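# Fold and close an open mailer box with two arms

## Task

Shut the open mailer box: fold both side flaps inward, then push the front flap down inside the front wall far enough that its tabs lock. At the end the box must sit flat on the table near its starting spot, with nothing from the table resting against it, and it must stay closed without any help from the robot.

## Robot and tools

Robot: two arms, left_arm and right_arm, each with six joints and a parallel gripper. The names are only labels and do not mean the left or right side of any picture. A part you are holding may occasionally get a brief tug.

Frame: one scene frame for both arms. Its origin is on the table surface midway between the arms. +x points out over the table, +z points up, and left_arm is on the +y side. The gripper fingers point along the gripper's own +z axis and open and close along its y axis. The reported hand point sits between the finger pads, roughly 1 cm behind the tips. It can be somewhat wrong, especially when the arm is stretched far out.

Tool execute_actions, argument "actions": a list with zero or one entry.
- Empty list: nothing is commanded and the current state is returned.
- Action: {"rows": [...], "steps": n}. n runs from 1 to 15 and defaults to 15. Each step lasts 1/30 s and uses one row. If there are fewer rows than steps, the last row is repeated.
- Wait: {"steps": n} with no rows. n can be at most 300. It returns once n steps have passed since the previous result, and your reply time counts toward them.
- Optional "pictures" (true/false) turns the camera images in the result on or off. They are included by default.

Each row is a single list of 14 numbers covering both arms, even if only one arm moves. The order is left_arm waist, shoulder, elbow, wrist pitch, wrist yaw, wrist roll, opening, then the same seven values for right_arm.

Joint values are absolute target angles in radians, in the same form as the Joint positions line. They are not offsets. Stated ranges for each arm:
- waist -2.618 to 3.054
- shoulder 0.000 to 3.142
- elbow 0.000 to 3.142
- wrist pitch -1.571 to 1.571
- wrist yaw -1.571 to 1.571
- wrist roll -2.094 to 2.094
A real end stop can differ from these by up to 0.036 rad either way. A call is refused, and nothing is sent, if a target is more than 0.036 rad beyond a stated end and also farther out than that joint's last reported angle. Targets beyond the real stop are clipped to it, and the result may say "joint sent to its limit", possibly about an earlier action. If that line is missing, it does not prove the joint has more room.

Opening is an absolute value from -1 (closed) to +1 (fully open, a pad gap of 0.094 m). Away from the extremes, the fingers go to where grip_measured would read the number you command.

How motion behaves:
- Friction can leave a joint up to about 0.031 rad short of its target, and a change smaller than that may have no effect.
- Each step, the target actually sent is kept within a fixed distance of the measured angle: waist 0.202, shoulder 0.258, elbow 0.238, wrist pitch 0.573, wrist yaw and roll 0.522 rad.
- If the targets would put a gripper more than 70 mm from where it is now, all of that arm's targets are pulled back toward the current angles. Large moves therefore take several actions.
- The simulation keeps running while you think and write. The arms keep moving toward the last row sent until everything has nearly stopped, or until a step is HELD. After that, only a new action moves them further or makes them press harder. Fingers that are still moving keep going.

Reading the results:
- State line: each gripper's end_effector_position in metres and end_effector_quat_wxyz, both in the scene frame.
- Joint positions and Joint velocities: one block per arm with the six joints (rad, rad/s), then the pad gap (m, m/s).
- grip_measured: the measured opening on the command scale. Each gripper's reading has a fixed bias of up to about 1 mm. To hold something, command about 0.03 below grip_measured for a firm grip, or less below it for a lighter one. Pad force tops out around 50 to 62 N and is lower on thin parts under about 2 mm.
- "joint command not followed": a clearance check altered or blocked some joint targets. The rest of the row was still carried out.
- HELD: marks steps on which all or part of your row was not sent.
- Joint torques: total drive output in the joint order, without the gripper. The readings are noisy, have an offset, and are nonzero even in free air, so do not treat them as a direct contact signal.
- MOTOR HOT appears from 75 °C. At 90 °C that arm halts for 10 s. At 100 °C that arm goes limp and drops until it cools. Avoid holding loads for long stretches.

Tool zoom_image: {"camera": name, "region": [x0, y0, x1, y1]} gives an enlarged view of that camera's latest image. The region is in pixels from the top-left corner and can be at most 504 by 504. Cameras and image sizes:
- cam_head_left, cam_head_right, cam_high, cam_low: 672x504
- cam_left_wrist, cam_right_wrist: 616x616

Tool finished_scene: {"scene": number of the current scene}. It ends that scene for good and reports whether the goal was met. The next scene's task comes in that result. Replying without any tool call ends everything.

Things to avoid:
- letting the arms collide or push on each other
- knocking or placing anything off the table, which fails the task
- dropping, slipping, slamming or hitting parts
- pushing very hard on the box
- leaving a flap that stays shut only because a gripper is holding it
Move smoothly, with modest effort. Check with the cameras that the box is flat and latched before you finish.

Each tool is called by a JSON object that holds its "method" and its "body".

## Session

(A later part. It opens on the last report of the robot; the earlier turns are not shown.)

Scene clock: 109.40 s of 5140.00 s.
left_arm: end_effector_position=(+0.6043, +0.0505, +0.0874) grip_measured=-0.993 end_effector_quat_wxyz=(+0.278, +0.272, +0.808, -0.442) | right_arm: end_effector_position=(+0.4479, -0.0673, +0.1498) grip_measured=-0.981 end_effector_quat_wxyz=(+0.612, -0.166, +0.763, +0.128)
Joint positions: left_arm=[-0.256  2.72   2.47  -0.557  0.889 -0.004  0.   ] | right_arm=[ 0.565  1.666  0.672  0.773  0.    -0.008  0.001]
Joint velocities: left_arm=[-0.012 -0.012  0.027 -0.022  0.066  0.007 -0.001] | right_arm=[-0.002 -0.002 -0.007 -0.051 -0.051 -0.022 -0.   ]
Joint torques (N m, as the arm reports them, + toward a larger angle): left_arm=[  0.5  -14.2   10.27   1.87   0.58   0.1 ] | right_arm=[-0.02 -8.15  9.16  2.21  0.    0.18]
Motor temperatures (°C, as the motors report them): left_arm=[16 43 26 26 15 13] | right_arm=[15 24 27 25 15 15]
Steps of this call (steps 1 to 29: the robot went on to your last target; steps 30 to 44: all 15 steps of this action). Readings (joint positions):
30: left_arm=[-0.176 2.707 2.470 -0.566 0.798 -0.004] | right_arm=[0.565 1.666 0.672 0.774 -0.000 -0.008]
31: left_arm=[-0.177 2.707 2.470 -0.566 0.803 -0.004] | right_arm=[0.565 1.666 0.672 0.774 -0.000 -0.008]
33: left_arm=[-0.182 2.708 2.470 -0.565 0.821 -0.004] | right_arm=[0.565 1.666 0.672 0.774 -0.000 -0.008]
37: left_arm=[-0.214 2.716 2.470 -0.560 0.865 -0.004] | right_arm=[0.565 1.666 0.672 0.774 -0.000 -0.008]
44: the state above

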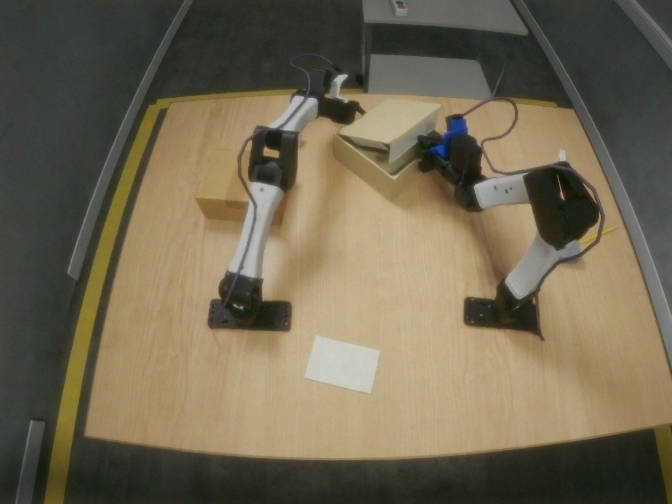

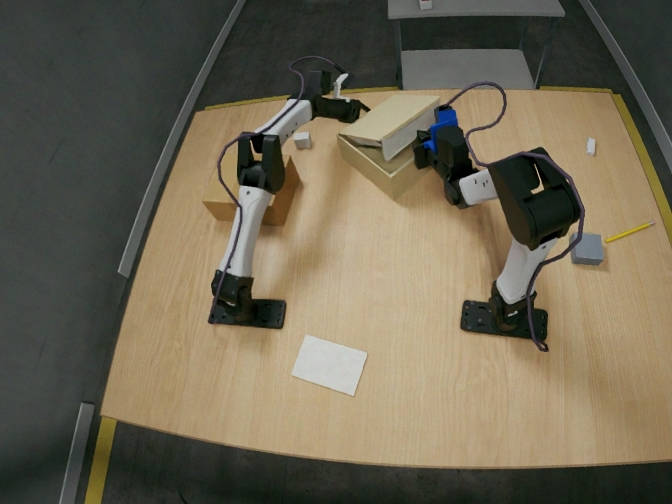

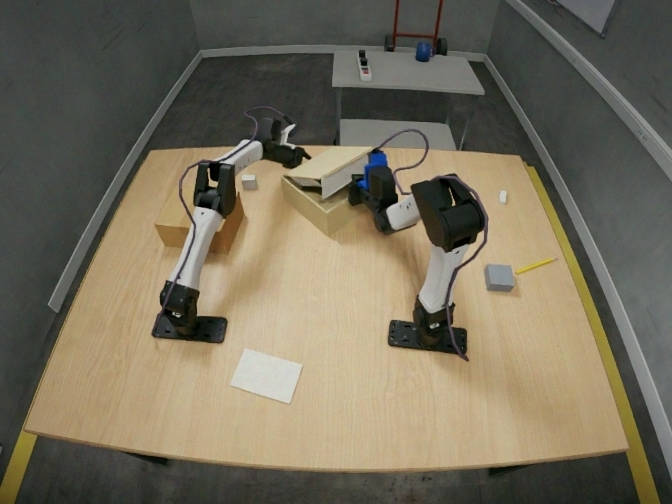

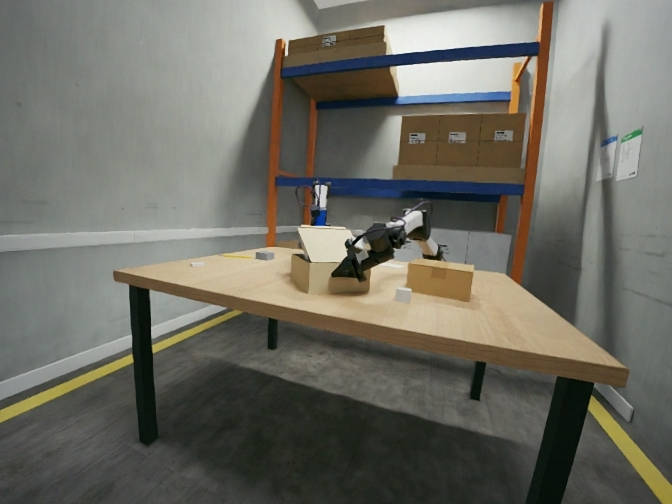

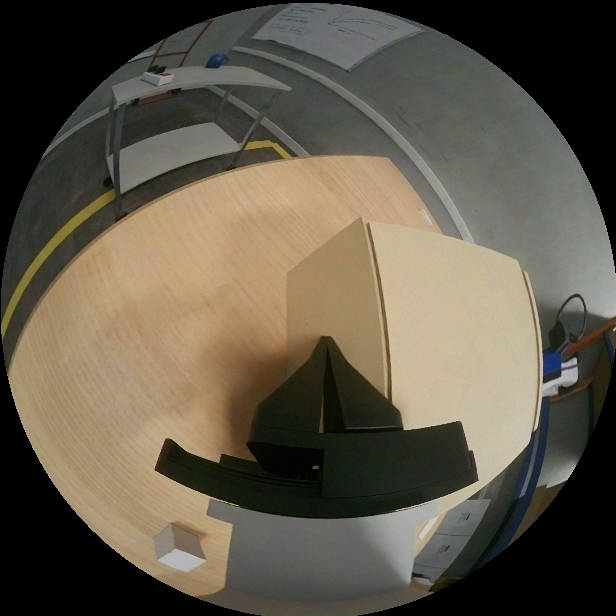

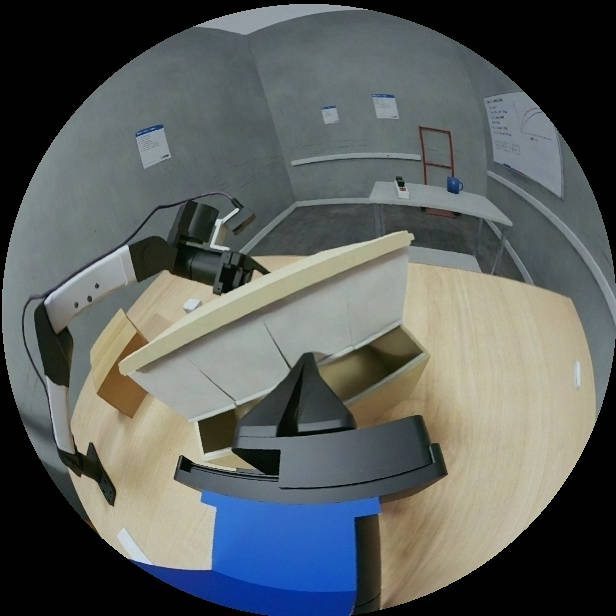

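{"method": "execute_actions", "body": {"actions": [{"rows":[[-0.255,2.74,2.48,-0.55,0.92,0,-1,0.56,1.66,0.68,0.74,0,0,-1],[-0.255,2.74,2.48,-0.55,0.92,0,-1,0.56,1.66,0.68,0.72,0,0,-1],[-0.255,2.74,2.48,-0.55,0.92,0,-1,0.56,1.66,0.68,0.7,0,0,-1],[-0.255,2.74,2.48,-0.55,0.92,0,-1,0.56,1.66,0.68,0.68,0,0,-1],[-0.255,2.74,2.48,-0.55,0.92,0,-1,0.56,1.66,0.68,0.66,0,0,-1],[-0.255,2.74,2.48,-0.55,0.92,0,-1,0.56,1.66,0.68,0.64,0,0,-1],[-0.255,2.74,2.48,-0.55,0.92,0,-1,0.56,1.66,0.68,0.62,0,0,-1],[-0.255,2.74,2.48,-0.55,0.92,0,-1,0.56,1.66,0.68,0.6,0,0,-1],[-0.255,2.74,2.48,-0.55,0.92,0,-1,0.56,1.66,0.68,0.58,0,0,-1],[-0.255,2.74,2.48,-0.55,0.92,0,-1,0.56,1.66,0.68,0.56,0,0,-1]]}], "pictures": false}}

{"method": "execute_actions", "body": {"actions": [{"steps":8}]}}

Scene clock: 111.10 s of 5140.00 s.
left_arm: end_effector_position=(+0.6033, +0.0501, +0.0885) grip_measured=-0.993 end_effector_quat_wxyz=(+0.277, +0.273, +0.806, -0.446) | right_arm: end_effector_position=(+0.4383, -0.0716, +0.1152) grip_measured=-0.981 end_effector_quat_wxyz=(+0.553, -0.176, +0.806, +0.116)
Joint positions: left_arm=[-0.255  2.72   2.47  -0.557  0.9   -0.004  0.   ] | right_arm=[ 0.565  1.665  0.673  0.623  0.    -0.008  0.001]
Joint velocities: left_arm=[-0.002 -0.002 -0.002 -0.007 -0.007 -0.022 -0.001] | right_arm=[ 0.002 -0.012  0.002 -0.051  0.037 -0.007 -0.001]
Joint torques (N m, as the arm reports them, + toward a larger angle): left_arm=[  0.39 -14.28  10.27   1.87   0.57   0.1 ] | right_arm=[-0.05 -8.09  9.19  1.62  0.03  0.18]
Motor temperatures (°C, as the motors report them): left_arm=[16 43 26 26 15 13] | right_arm=[15 24 27 25 15 15]
Steps of this call (steps 1 to 15: the robot went on to your last target; steps 16 to 36: nothing new was sent; steps 37 to 51: all 15 steps of this action). Readings (joint positions):
37: left_arm=[-0.255 2.720 2.470 -0.557 0.895 -0.004] | right_arm=[0.565 1.666 0.672 0.770 0.000 -0.008]
38: left_arm=[-0.255 2.720 2.470 -0.557 0.896 -0.004] | right_arm=[0.565 1.666 0.672 0.765 0.000 -0.008]
40: left_arm=[-0.255 2.720 2.470 -0.557 0.896 -0.004] | right_arm=[0.565 1.666 0.672 0.744 0.000 -0.008]
44: left_arm=[-0.255 2.720 2.470 -0.557 0.897 -0.004] | right_arm=[0.565 1.666 0.672 0.681 0.000 -0.008]
51: the state above

Scene clock: 111.37 s of 5140.00 s.
left_arm: end_effector_position=(+0.6033, +0.0501, +0.0885) grip_measured=-0.993 end_effector_quat_wxyz=(+0.277, +0.273, +0.806, -0.446) | right_arm: end_effector_position=(+0.4383, -0.0716, +0.1152) grip_measured=-0.981 end_effector_quat_wxyz=(+0.553, -0.176, +0.806, +0.116)
Joint positions: left_arm=[-0.255  2.72   2.47  -0.557  0.9   -0.004  0.   ] | right_arm=[ 0.565  1.665  0.673  0.623  0.    -0.008  0.001]
Joint velocities: left_arm=[-0.017 -0.002 -0.012  0.066  0.037 -0.007 -0.   ] | right_arm=[ 0.007 -0.002 -0.007 -0.037  0.022 -0.066  0.   ]
Joint torques (N m, as the arm reports them, + toward a larger angle): left_arm=[  0.4  -14.28  10.27   1.87   0.58   0.1 ] | right_arm=[-0.06 -8.05  9.    1.59  0.01  0.18]
Motor temperatures (°C, as the motors report them): left_arm=[16 43 26 26 15 13] | right_arm=[15 24 27 25 15 15]
Steps of this call (steps 1 to 8: the robot went on to your last target). Readings (joint positions):
1: left_arm=[-0.255 2.720 2.470 -0.557 0.900 -0.004] | right_arm=[0.565 1.665 0.673 0.623 0.000 -0.008]
2: left_arm=[-0.255 2.720 2.470 -0.557 0.900 -0.004] | right_arm=[0.565 1.665 0.673 0.623 0.000 -0.008]
4: left_arm=[-0.255 2.720 2.470 -0.557 0.900 -0.004] | right_arm=[0.565 1.665 0.673 0.623 0.000 -0.008]
8: the state above

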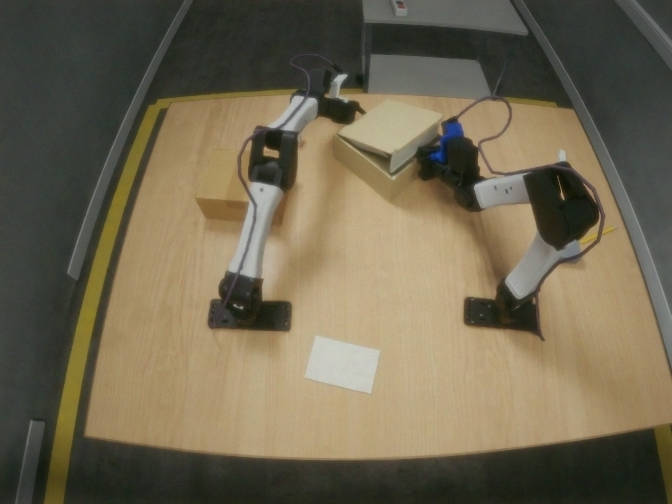

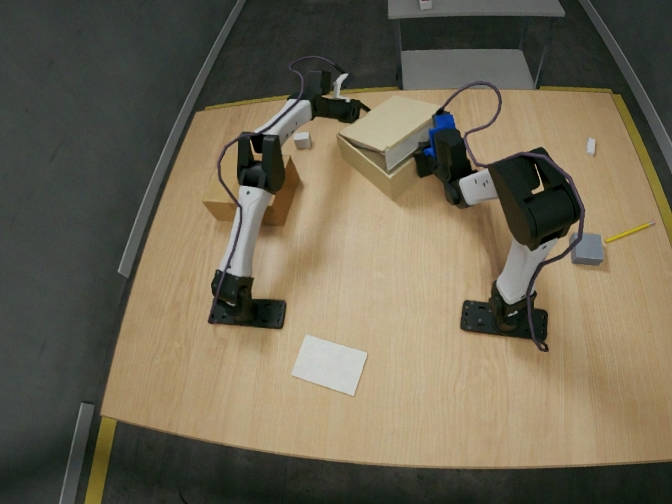

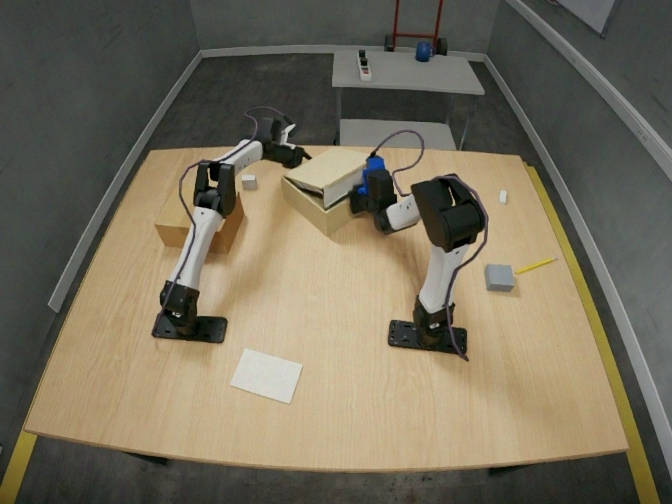

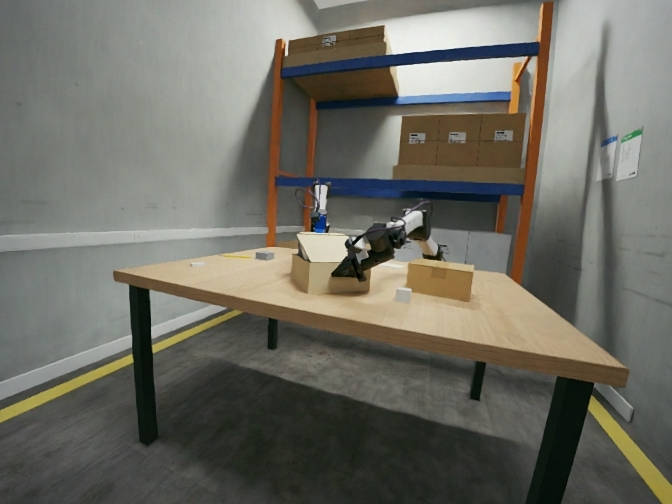

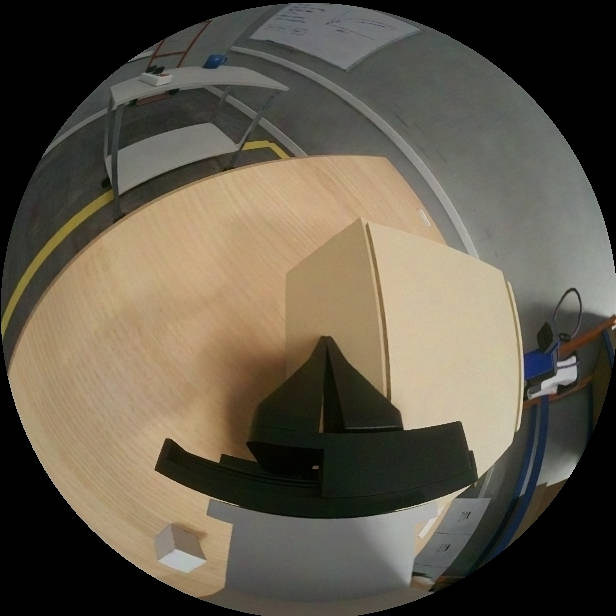

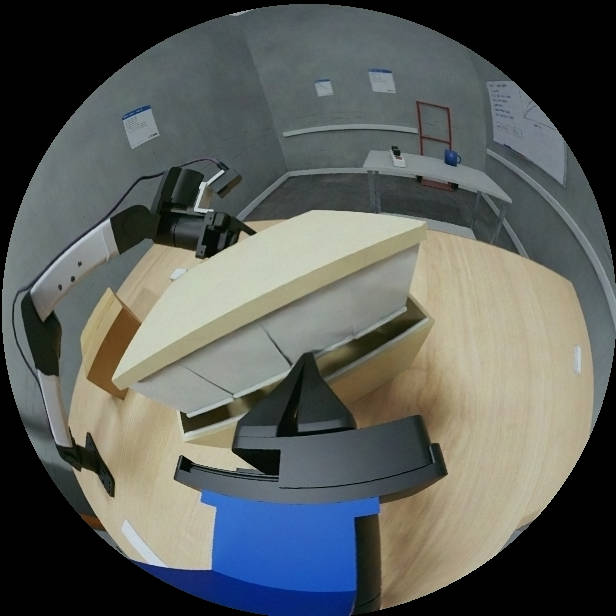

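{"method": "execute_actions", "body": {"actions": [{"rows":[[-0.23,2.7,2.48,-0.55,0.85,0,-1,0.56,1.66,0.68,0.54,0,0,-1],[-0.22,2.66,2.47,-0.55,0.8,0,-1,0.56,1.66,0.68,0.54,0,0,-1],[-0.22,2.62,2.46,-0.56,0.8,0,-1,0.56,1.66,0.68,0.54,0,0,-1],[-0.22,2.58,2.44,-0.57,0.8,0,-1,0.56,1.66,0.68,0.54,0,0,-1],[-0.22,2.54,2.42,-0.58,0.8,0,-1,0.56,1.66,0.68,0.54,0,0,-1],[-0.22,2.5,2.39,-0.59,0.8,0,-1,0.56,1.66,0.68,0.54,0,0,-1],[-0.23,2.46,2.35,-0.6,0.8,0,-1,0.56,1.66,0.68,0.54,0,0,-1],[-0.25,2.42,2.31,-0.61,0.8,0,-1,0.56,1.66,0.68,0.54,0,0,-1],[-0.28,2.38,2.27,-0.62,0.8,0,-1,0.56,1.66,0.68,0.54,0,0,-1],[-0.31,2.34,2.23,-0.63,0.8,0,-1,0.56,1.66,0.68,0.54,0,0,-1],[-0.34,2.31,2.19,-0.64,0.8,0,-1,0.56,1.66,0.68,0.54,0,0,-1],[-0.37,2.28,2.15,-0.65,0.8,0,-1,0.56,1.66,0.68,0.54,0,0,-1],[-0.4,2.26,2.12,-0.65,0.8,0,-1,0.56,1.66,0.68,0.54,0,0,-1],[-0.42,2.25,2.1,-0.65,0.8,0,-1,0.56,1.66,0.68,0.54,0,0,-1],[-0.43,2.25,2.09,-0.65,0.8,0,-1,0.56,1.66,0.68,0.54,0,0,-1]]}], "pictures": false}}

{"method": "execute_actions", "body": {"actions": [{"rows":[[-0.43,2.25,2.09,-0.65,0.8,0,-1,0.56,1.66,0.68,0.54,0,0,-1],[-0.43,2.25,2.09,-0.65,0.8,0,-1,0.56,1.66,0.68,0.54,0,0,-1],[-0.43,2.25,2.09,-0.65,0.8,0,-1,0.56,1.66,0.68,0.54,0,0,-1],[-0.43,2.26,2.09,-0.65,0.8,0,-1,0.56,1.66,0.68,0.54,0,0,-1],[-0.43,2.27,2.09,-0.65,0.8,0,-1,0.56,1.66,0.68,0.54,0,0,-1],[-0.43,2.28,2.09,-0.65,0.8,0,-1,0.56,1.66,0.68,0.54,0,0,-1],[-0.43,2.29,2.09,-0.65,0.8,0,-1,0.56,1.66,0.68,0.54,0,0,-1],[-0.43,2.3,2.09,-0.65,0.8,0,-1,0.56,1.66,0.68,0.54,0,0,-1],[-0.43,2.31,2.09,-0.65,0.8,0,-1,0.56,1.66,0.68,0.54,0,0,-1],[-0.43,2.32,2.09,-0.65,0.8,0,-1,0.56,1.66,0.68,0.54,0,0,-1],[-0.43,2.33,2.09,-0.65,0.8,0,-1,0.56,1.66,0.68,0.54,0,0,-1],[-0.43,2.34,2.09,-0.65,0.8,0,-1,0.56,1.66,0.68,0.54,0,0,-1]]}], "pictures": false}}

{"method": "execute_actions", "body": {"actions": [{"steps":8}]}}

Scene clock: 113.43 s of 5140.00 s.
left_arm: end_effector_position=(+0.5195, +0.0179, +0.2452) grip_measured=-0.993 end_effector_quat_wxyz=(+0.327, +0.326, +0.779, -0.424) | right_arm: end_effector_position=(+0.4382, -0.0716, +0.1148) grip_measured=-0.981 end_effector_quat_wxyz=(+0.553, -0.176, +0.806, +0.116)
Joint positions: left_arm=[-0.367  2.236  2.168 -0.595  0.806 -0.004  0.   ] | right_arm=[ 0.565  1.665  0.673  0.621  0.    -0.008  0.001]
Joint velocities: left_arm=[-1.043 -0.525 -0.564  0.051 -0.051  0.022 -0.001] | right_arm=[-0.017 -0.007 -0.007 -0.022 -0.051  0.051  0.001]
Joint torques (N m, as the arm reports them, + toward a larger angle): left_arm=[ 0.3  -9.64  5.13  1.43  0.25  0.08] | right_arm=[-0.05 -8.06  9.01  1.4   0.01  0.18]
Motor temperatures (°C, as the motors report them): left_arm=[16 44 26 26 15 13] | right_arm=[15 24 27 25 15 15]
Steps of this call (steps 1 to 15: the robot went on to your last target; steps 16 to 47: nothing new was sent; steps 48 to 62: all 15 steps of this action). Readings (joint positions):
48: left_arm=[-0.254 2.720 2.470 -0.557 0.895 -0.004] | right_arm=[0.565 1.665 0.673 0.622 0.000 -0.008]
49: left_arm=[-0.252 2.715 2.470 -0.558 0.880 -0.004] | right_arm=[0.565 1.665 0.673 0.621 0.000 -0.008]
51: left_arm=[-0.244 2.687 2.454 -0.567 0.851 -0.004] | right_arm=[0.565 1.665 0.673 0.621 0.000 -0.008]
55: left_arm=[-0.227 2.532 2.367 -0.587 0.819 -0.004] | right_arm=[0.565 1.665 0.673 0.621 0.000 -0.008]
62: the state above

Scene clock: 113.93 s of 5140.00 s.
left_arm: end_effector_position=(+0.4946, -0.0102, +0.1648) grip_measured=-0.993 end_effector_quat_wxyz=(+0.232, +0.324, +0.809, -0.431) | right_arm: end_effector_position=(+0.4382, -0.0716, +0.1148) grip_measured=-0.981 end_effector_quat_wxyz=(+0.553, -0.176, +0.806, +0.116)
Joint positions: left_arm=[-0.428  2.326  2.103 -0.631  0.808 -0.002  0.   ] | right_arm=[ 0.565  1.665  0.673  0.621  0.    -0.008  0.001]
Joint velocities: left_arm=[-0.012  0.09  -0.046 -0.022  0.007 -0.037  0.   ] | right_arm=[-0.012 -0.002 -0.007  0.007  0.022 -0.051 -0.   ]
Joint torques (N m, as the arm reports them, + toward a larger angle): left_arm=[  0.22 -13.14   8.15   1.6    0.29   0.08] | right_arm=[-0.04 -8.    9.01  1.4   0.01  0.18]
Motor temperatures (°C, as the motors report them): left_arm=[16 44 26 26 15 13] | right_arm=[15 24 27 24 15 15]
Steps of this call (steps 1 to 15: all 15 steps of this action). Readings (joint positions):
1: left_arm=[-0.400 2.224 2.152 -0.595 0.807 -0.003] | right_arm=[0.565 1.665 0.673 0.621 0.000 -0.008]
2: left_arm=[-0.430 2.222 2.141 -0.596 0.809 -0.003] | right_arm=[0.565 1.665 0.673 0.621 0.000 -0.008]
4: left_arm=[-0.465 2.225 2.121 -0.605 0.810 -0.002] | right_arm=[0.565 1.665 0.673 0.621 0.000 -0.008]
8: left_arm=[-0.456 2.261 2.109 -0.624 0.810 -0.002] | right_arm=[0.565 1.665 0.673 0.621 0.000 -0.008]
15: the state above

Scene clock: 114.20 s of 5140.00 s.
left_arm: end_effector_position=(+0.4945, -0.0101, +0.1629) grip_measured=-0.993 end_effector_quat_wxyz=(+0.231, +0.324, +0.810, -0.431) | right_arm: end_effector_position=(+0.4382, -0.0716, +0.1148) grip_measured=-0.981 end_effector_quat_wxyz=(+0.553, -0.176, +0.806, +0.116)
Joint positions: left_arm=[-0.428  2.329  2.103 -0.632  0.808 -0.002  0.   ] | right_arm=[ 0.565  1.665  0.673  0.621  0.    -0.008  0.001]
Joint velocities: left_arm=[ 0.002  0.002  0.007 -0.066 -0.007 -0.022  0.   ] | right_arm=[ 0.017 -0.002 -0.027  0.022 -0.037 -0.037 -0.001]
Joint torques (N m, as the arm reports them, + toward a larger angle): left_arm=[  0.12 -12.88   7.98   1.59   0.3    0.1 ] | right_arm=[-0.05 -8.01  9.02  1.4   0.01  0.18]
Motor temperatures (°C, as the motors report them): left_arm=[16 44 26 26 15 13] | right_arm=[15 24 27 24 15 15]
Steps of this call (steps 1 to 8: the robot went on to your last target). Readings (joint positions):
1: left_arm=[-0.428 2.328 2.103 -0.632 0.808 -0.002] | right_arm=[0.565 1.665 0.673 0.621 0.000 -0.008]
2: left_arm=[-0.428 2.329 2.103 -0.632 0.808 -0.002] | right_arm=[0.565 1.665 0.673 0.621 0.000 -0.008]
4: left_arm=[-0.428 2.329 2.103 -0.632 0.808 -0.002] | right_arm=[0.565 1.665 0.673 0.621 0.000 -0.008]
8: the state above

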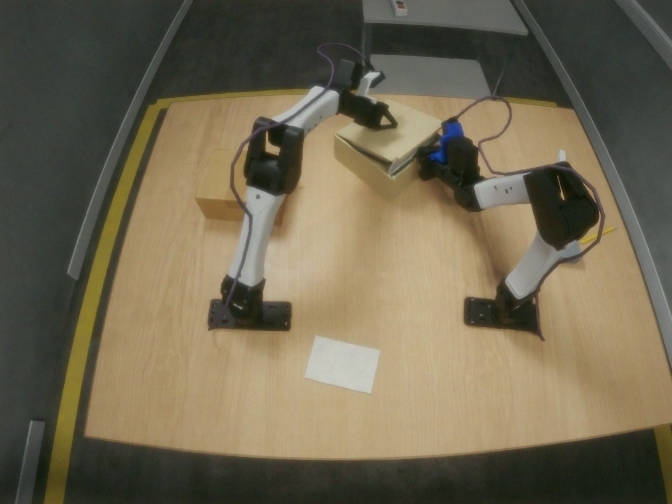

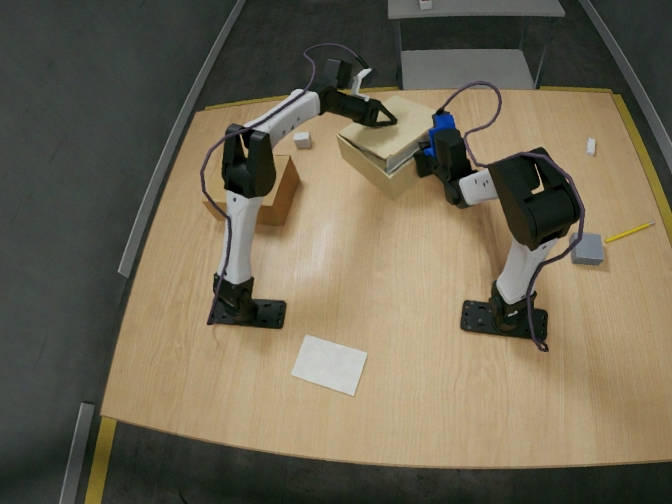

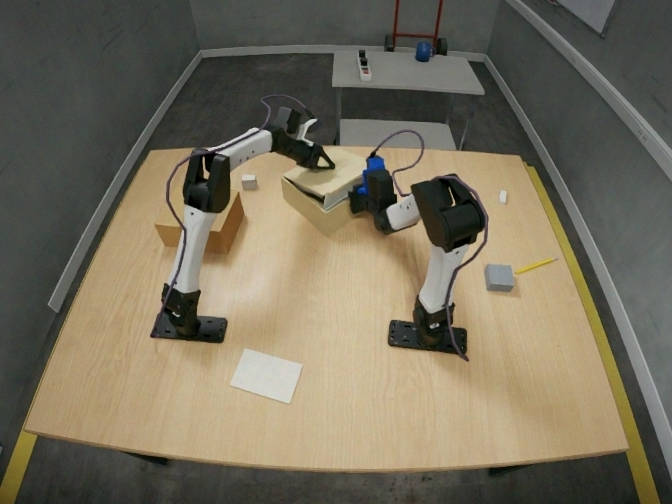

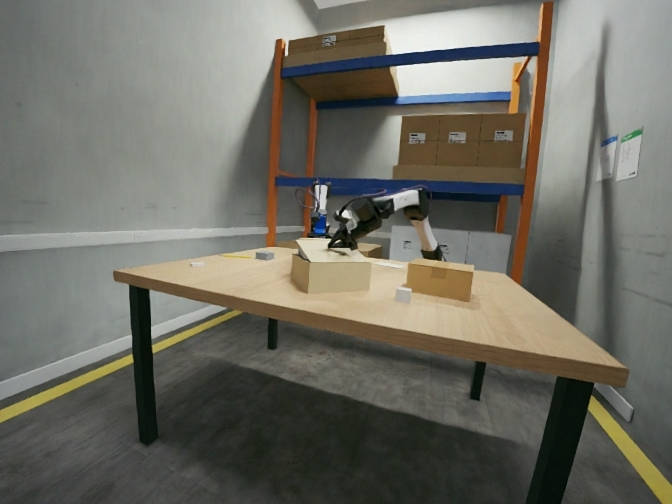

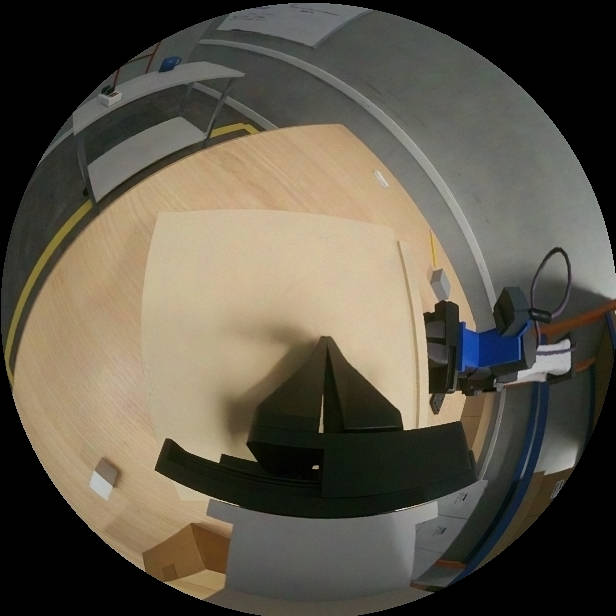

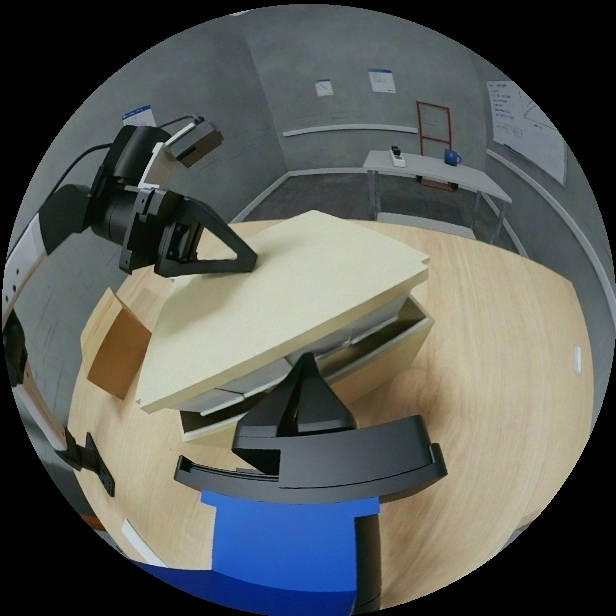

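Withdraw right, then press.

{"method": "execute_actions", "body": {"actions": [{"rows":[[-0.43,2.35,2.09,-0.65,0.8,0,-1,0.56,1.66,0.68,0.66,0,0,-1],[-0.43,2.35,2.09,-0.65,0.8,0,-1,0.56,1.66,0.68,0.66,0,0,-1],[-0.43,2.35,2.09,-0.65,0.8,0,-1,0.56,1.63,0.65,0.66,0,0,-1],[-0.43,2.35,2.09,-0.65,0.8,0,-1,0.56,1.6,0.62,0.66,0,0,-1],[-0.43,2.35,2.09,-0.65,0.8,0,-1,0.56,1.57,0.59,0.66,0,0,-1],[-0.43,2.35,2.09,-0.65,0.8,0,-1,0.56,1.54,0.56,0.66,0,0,-1],[-0.43,2.35,2.09,-0.65,0.8,0,-1,0.56,1.51,0.53,0.66,0,0,-1],[-0.43,2.35,2.09,-0.65,0.8,0,-1,0.56,1.48,0.5,0.66,0,0,-1],[-0.43,2.35,2.09,-0.65,0.8,0,-1,0.56,1.45,0.47,0.66,0,0,-1],[-0.43,2.36,2.09,-0.65,0.8,0,-1,0.56,1.42,0.44,0.66,0,0,-1],[-0.43,2.37,2.09,-0.65,0.8,0,-1,0.56,1.39,0.41,0.66,0,0,-1],[-0.43,2.38,2.09,-0.65,0.8,0,-1,0.56,1.36,0.38,0.66,0,0,-1],[-0.43,2.39,2.09,-0.65,0.8,0,-1,0.56,1.33,0.35,0.66,0,0,-1],[-0.43,2.4,2.09,-0.65,0.8,0,-1,0.56,1.3,0.32,0.66,0,0,-1],[-0.43,2.41,2.09,-0.65,0.8,0,-1,0.56,1.3,0.32,0.66,0,0,-1]]}], "pictures": false}}

{"method": "execute_actions", "body": {"actions": [{"rows":[[-0.43,2.42,2.09,-0.65,0.8,0,-1,0.56,1.3,0.32,0.66,0,0,-1],[-0.43,2.43,2.09,-0.65,0.8,0,-1,0.56,1.3,0.32,0.66,0,0,-1],[-0.43,2.44,2.09,-0.65,0.8,0,-1,0.56,1.3,0.32,0.66,0,0,-1],[-0.43,2.45,2.09,-0.65,0.8,0,-1,0.56,1.3,0.32,0.66,0,0,-1]]}]}}

Scene clock: 116.47 s of 5140.00 s.
left_arm: end_effector_position=(+0.4955, -0.0106, +0.1469) grip_measured=-0.993 end_effector_quat_wxyz=(+0.218, +0.319, +0.816, -0.430) | right_arm: end_effector_position=(+0.3648, -0.1046, +0.1202) grip_measured=-0.981 end_effector_quat_wxyz=(+0.568, -0.174, +0.796, +0.119)
Joint positions: left_arm=[-0.428  2.357  2.103 -0.632  0.808 -0.002  0.   ] | right_arm=[ 0.565  1.338  0.358  0.648  0.    -0.008  0.001]
Joint velocities: left_arm=[-0.002  0.3   -0.007 -0.022 -0.022 -0.007  0.   ] | right_arm=[-0.002 -0.613 -0.662 -0.022 -0.007 -0.007 -0.   ]
Joint torques (N m, as the arm reports them, + toward a larger angle): left_arm=[  0.17 -11.21   7.96   1.55   0.31   0.09] | right_arm=[-0.03 -4.58  8.66  2.36  0.01  0.18]
Motor temperatures (°C, as the motors report them): left_arm=[16 44 26 26 15 13] | right_arm=[15 24 27 24 15 15]
Steps of this call (steps 1 to 15: the robot went on to your last target; steps 16 to 53: nothing new was sent; steps 54 to 68: all 15 steps of this action). Readings (joint positions):
54: left_arm=[-0.428 2.329 2.103 -0.632 0.808 -0.002] | right_arm=[0.565 1.665 0.673 0.628 0.000 -0.008]
55: left_arm=[-0.428 2.329 2.103 -0.632 0.808 -0.002] | right_arm=[0.565 1.665 0.673 0.629 0.000 -0.008]
57: left_arm=[-0.428 2.329 2.103 -0.632 0.808 -0.002] | right_arm=[0.565 1.656 0.662 0.631 0.000 -0.008]
61: left_arm=[-0.428 2.329 2.103 -0.632 0.808 -0.002] | right_arm=[0.565 1.552 0.562 0.637 0.000 -0.008]
68: the state above

Scene clock: 116.97 s of 5140.00 s.
left_arm: end_effector_position=(+0.4960, -0.0140, +0.1321) grip_measured=-0.994 end_effector_quat_wxyz=(+0.207, +0.320, +0.813, -0.441) | right_arm: end_effector_position=(+0.3582, -0.1075, +0.1160) grip_measured=-0.981 end_effector_quat_wxyz=(+0.566, -0.174, +0.797, +0.119)
Joint positions: left_arm=[-0.427  2.393  2.103 -0.612  0.836 -0.003  0.   ] | right_arm=[ 0.565  1.316  0.33   0.648  0.    -0.008  0.001]
Joint velocities: left_arm=[ 0.002 -0.007 -0.012 -0.007  0.007 -0.007 -0.001] | right_arm=[-0.017  0.002 -0.017  0.022 -0.007  0.007  0.   ]
Joint torques (N m, as the arm reports them, + toward a larger angle): left_arm=[ 0.08 -9.7   7.94  1.3   0.04  0.09] | right_arm=[-0.04 -5.54  7.42  2.35  0.01  0.18]
Motor temperatures (°C, as the motors report them): left_arm=[16 44 26 26 15 13] | right_arm=[15 24 27 24 15 15]
Steps of this call (steps 1 to 15: all 15 steps of this action). Readings (joint positions):
1: left_arm=[-0.428 2.368 2.103 -0.632 0.808 -0.002] | right_arm=[0.565 1.323 0.341 0.648 0.000 -0.008]
2: left_arm=[-0.428 2.381 2.103 -0.632 0.808 -0.002] | right_arm=[0.565 1.317 0.333 0.648 0.000 -0.008]
4: left_arm=[-0.427 2.392 2.103 -0.616 0.832 -0.003] | right_arm=[0.565 1.316 0.330 0.648 0.000 -0.008]
8: left_arm=[-0.427 2.393 2.103 -0.612 0.836 -0.003] | right_arm=[0.565 1.316 0.330 0.648 0.000 -0.008]
15: the state above

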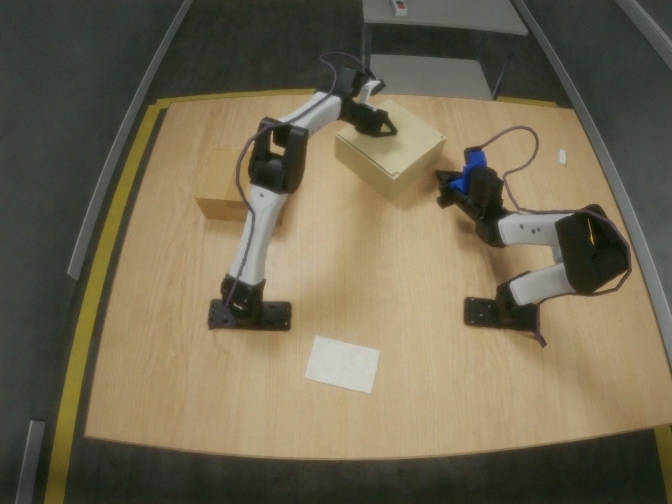

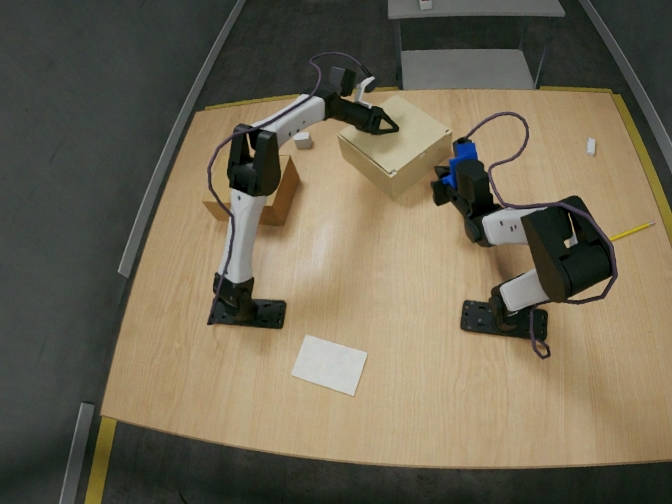

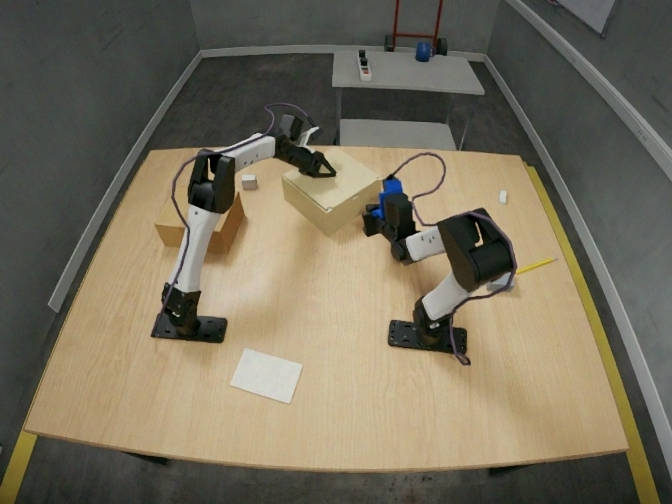

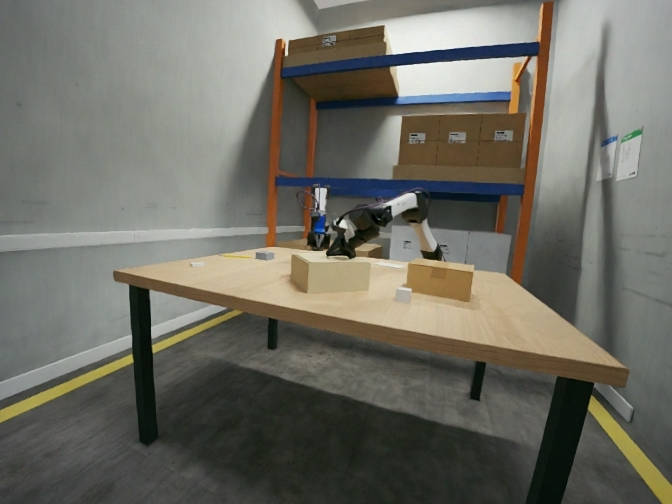

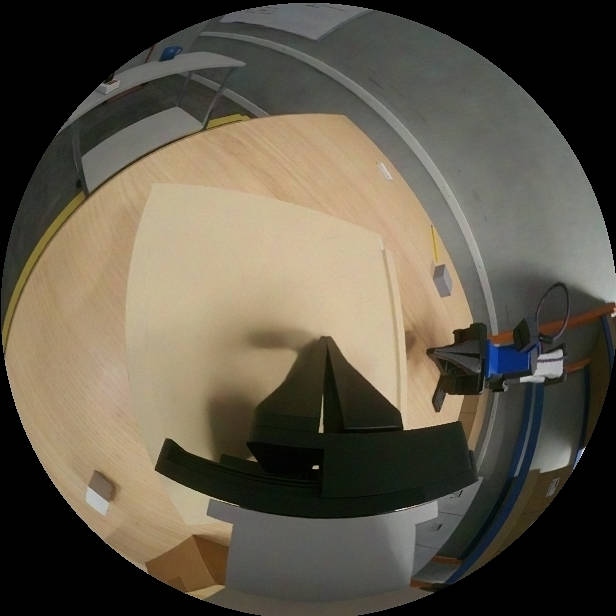

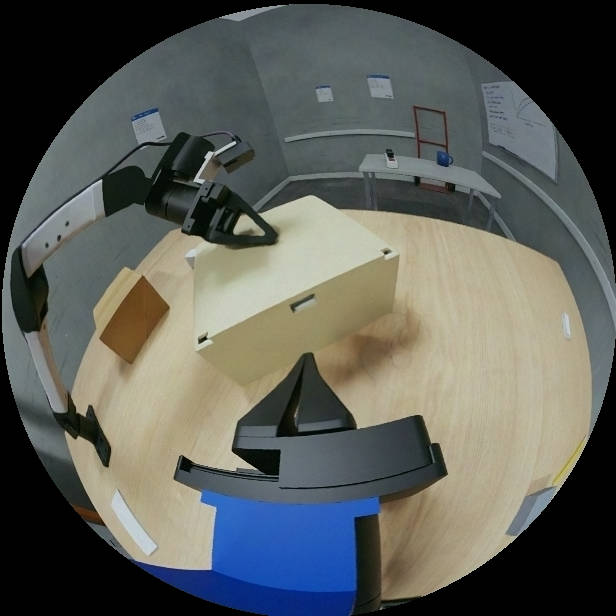

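{"method": "execute_actions", "body": {"actions": [{"rows":[[-0.43,2.43,2.09,-0.65,0.8,0,-1,0.58,1.34,0.31,0.71,0,0,-1],[-0.43,2.43,2.09,-0.65,0.8,0,-1,0.6,1.38,0.3,0.76,0,0,-1],[-0.43,2.43,2.09,-0.65,0.8,0,-1,0.62,1.42,0.3,0.8,0,0,-1],[-0.43,2.43,2.09,-0.65,0.8,0,-1,0.64,1.46,0.3,0.84,0,0,-1],[-0.43,2.43,2.09,-0.65,0.8,0,-1,0.66,1.5,0.3,0.88,0,0,-1],[-0.43,2.43,2.09,-0.65,0.8,0,-1,0.68,1.54,0.3,0.9,0,0,-1],[-0.43,2.43,2.09,-0.65,0.8,0,-1,0.7,1.58,0.31,0.91,0,0,-1],[-0.43,2.43,2.09,-0.65,0.8,0,-1,0.72,1.62,0.32,0.91,0,0,-1]]}], "pictures": false}}

{"method": "execute_actions", "body": {"actions": [{"rows":[[-0.43,2.43,2.09,-0.65,0.8,0,-1,0.73,1.64,0.35,0.9,0,0,-1],[-0.43,2.43,2.09,-0.65,0.8,0,-1,0.74,1.655,0.375,0.89,0,0,-1],[-0.43,2.43,2.09,-0.65,0.8,0,-1,0.75,1.67,0.4,0.885,0,0,-1],[-0.43,2.43,2.09,-0.65,0.8,0,-1,0.76,1.69,0.425,0.88,0,0,-1],[-0.43,2.43,2.09,-0.65,0.8,0,-1,0.77,1.71,0.45,0.87,0,0,-1],[-0.43,2.43,2.09,-0.65,0.8,0,-1,0.78,1.73,0.475,0.865,0,0,-1],[-0.43,2.43,2.09,-0.65,0.8,0,-1,0.79,1.75,0.5,0.86,0,0,-1],[-0.43,2.43,2.09,-0.65,0.8,0,-1,0.8,1.77,0.525,0.85,0,0,-1],[-0.43,2.43,2.09,-0.65,0.8,0,-1,0.805,1.79,0.55,0.845,0,0,-1],[-0.43,2.43,2.09,-0.65,0.8,0,-1,0.81,1.81,0.58,0.84,0,0,-1]]}]}}

Scene clock: 119.93 s of 5140.00 s.
left_arm: end_effector_position=(+0.4960, -0.0140, +0.1321) grip_measured=-0.994 end_effector_quat_wxyz=(+0.207, +0.320, +0.813, -0.441) | right_arm: end_effector_position=(+0.3400, -0.0532, +0.0556) grip_measured=-0.981 end_effector_quat_wxyz=(+0.519, -0.241, +0.806, +0.151)
Joint positions: left_arm=[-0.427  2.393  2.103 -0.612  0.836 -0.003  0.   ] | right_arm=[ 0.715  1.619  0.323  0.868 -0.001 -0.008  0.001]
Joint velocities: left_arm=[-0.002 -0.012  0.012 -0.022 -0.007 -0.051  0.001] | right_arm=[-0.002 -0.002  0.007  0.286  0.007 -0.022  0.001]
Joint torques (N m, as the arm reports them, + toward a larger angle): left_arm=[  0.1  -11.27   7.94   1.3    0.04   0.09] | right_arm=[ 0.58 -5.57  6.27  2.29  0.03  0.18]
Motor temperatures (°C, as the motors report them): left_arm=[16 44 26 26 15 13] | right_arm=[15 24 26 25 15 15]
Steps of this call (steps 1 to 15: the robot went on to your last target; steps 16 to 74: nothing new was sent; steps 75 to 89: all 15 steps of this action). Readings (joint positions):
75: left_arm=[-0.427 2.393 2.103 -0.612 0.836 -0.003] | right_arm=[0.566 1.318 0.329 0.655 0.000 -0.008]
76: left_arm=[-0.427 2.393 2.103 -0.612 0.836 -0.003] | right_arm=[0.570 1.326 0.326 0.674 0.001 -0.008]
78: left_arm=[-0.427 2.393 2.103 -0.612 0.836 -0.003] | right_arm=[0.596 1.374 0.323 0.730 0.003 -0.008]
82: left_arm=[-0.427 2.393 2.103 -0.612 0.836 -0.003] | right_arm=[0.678 1.537 0.323 0.831 0.003 -0.008]
89: the state above

Scene clock: 120.43 s of 5140.00 s.
left_arm: end_effector_position=(+0.4972, -0.0143, +0.1327) grip_measured=-0.994 end_effector_quat_wxyz=(+0.210, +0.321, +0.812, -0.440) | right_arm: end_effector_position=(+0.3696, +0.0147, +0.0663) grip_measured=-0.981 end_effector_quat_wxyz=(+0.528, -0.274, +0.783, +0.181)
Joint positions: left_arm=[-0.427  2.393  2.103 -0.605  0.834 -0.003  0.   ] | right_arm=[ 0.807  1.797  0.561  0.849 -0.004 -0.008  0.001]
Joint velocities: left_arm=[ 0.007 -0.007 -0.007 -0.022  0.022 -0.066 -0.   ] | right_arm=[ 0.002  0.007  0.012 -0.007  0.051  0.007 -0.   ]
Joint torques (N m, as the arm reports them, + toward a larger angle): left_arm=[  0.07 -11.26   7.95   1.24   0.04   0.09] | right_arm=[ 0.51 -6.79  8.76  2.16  0.03  0.18]
Motor temperatures (°C, as the motors report them): left_arm=[16 44 26 26 15 13] | right_arm=[15 24 26 25 15 15]
Steps of this call (steps 1 to 15: all 15 steps of this action). Readings (joint positions):
1: left_arm=[-0.427 2.393 2.103 -0.612 0.836 -0.003] | right_arm=[0.716 1.619 0.324 0.872 -0.001 -0.008]
2: left_arm=[-0.427 2.393 2.103 -0.612 0.836 -0.003] | right_arm=[0.719 1.622 0.330 0.872 -0.000 -0.008]
4: left_arm=[-0.427 2.393 2.103 -0.612 0.836 -0.003] | right_arm=[0.732 1.646 0.364 0.872 -0.000 -0.008]
8: left_arm=[-0.427 2.393 2.103 -0.608 0.836 -0.003] | right_arm=[0.773 1.722 0.466 0.867 -0.000 -0.008]
15: the state above

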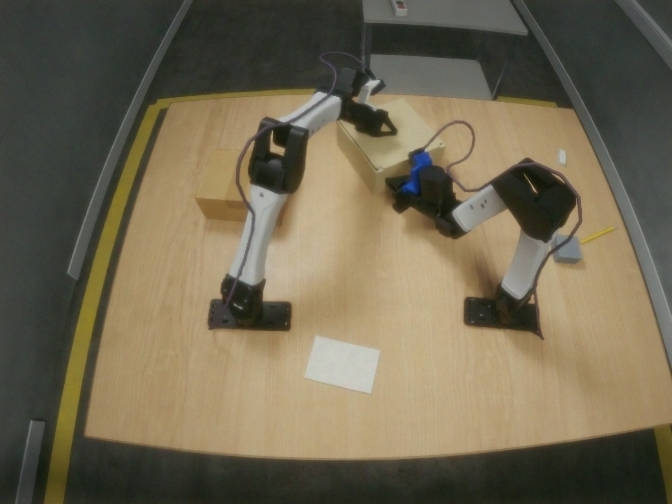

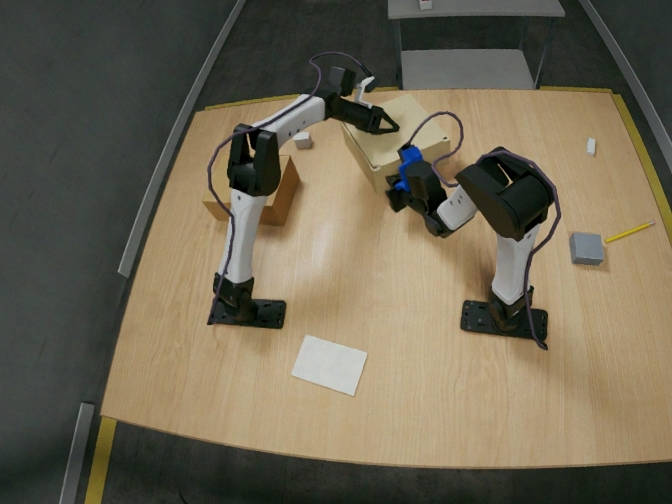

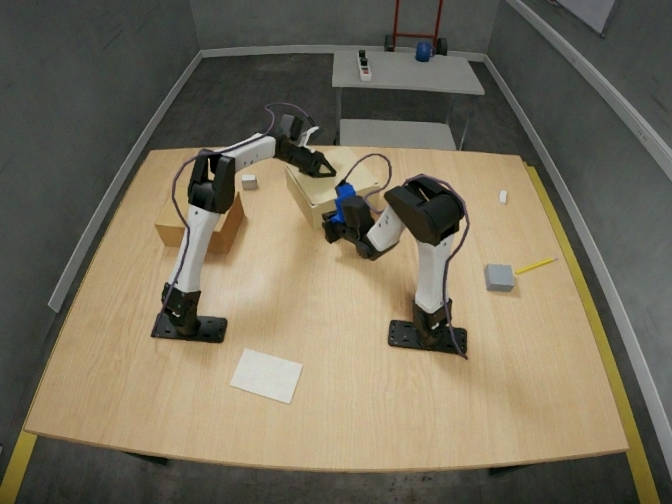

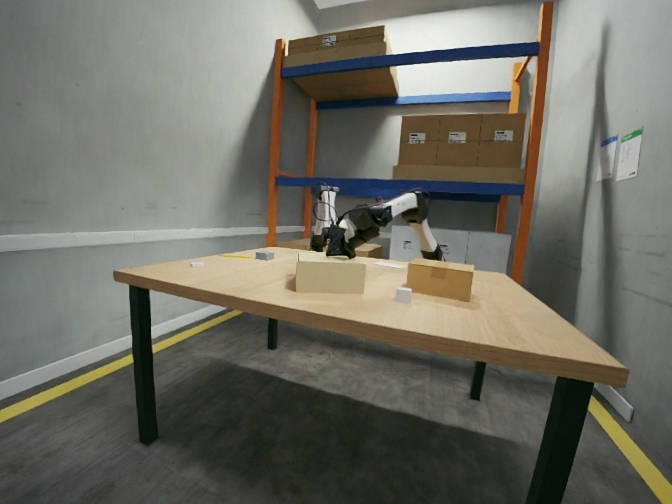

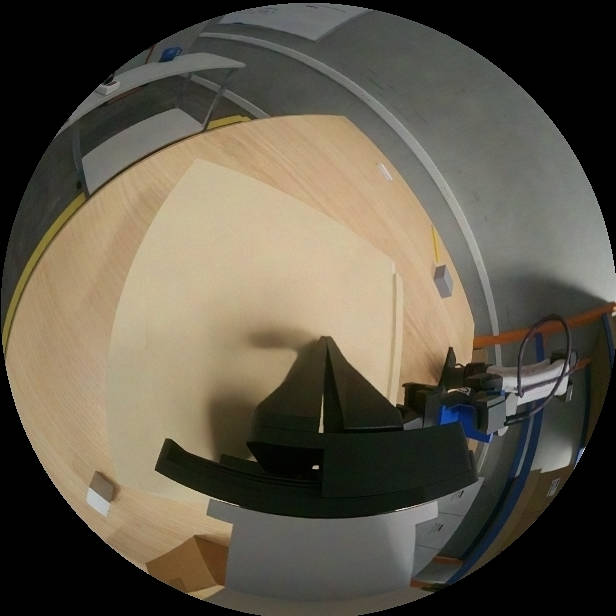

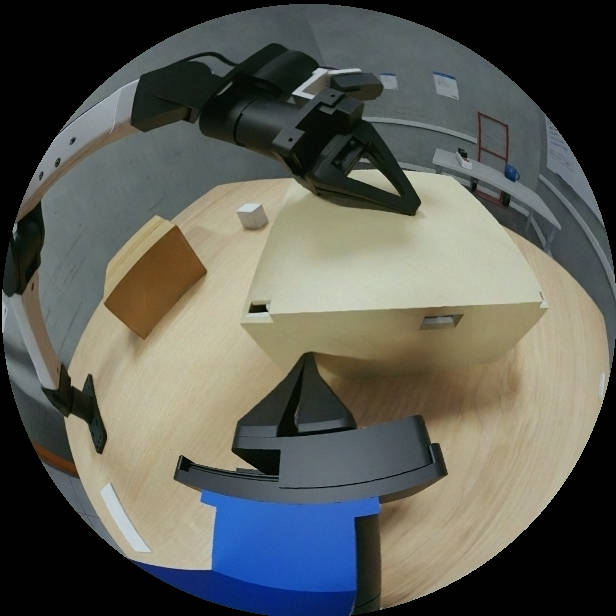

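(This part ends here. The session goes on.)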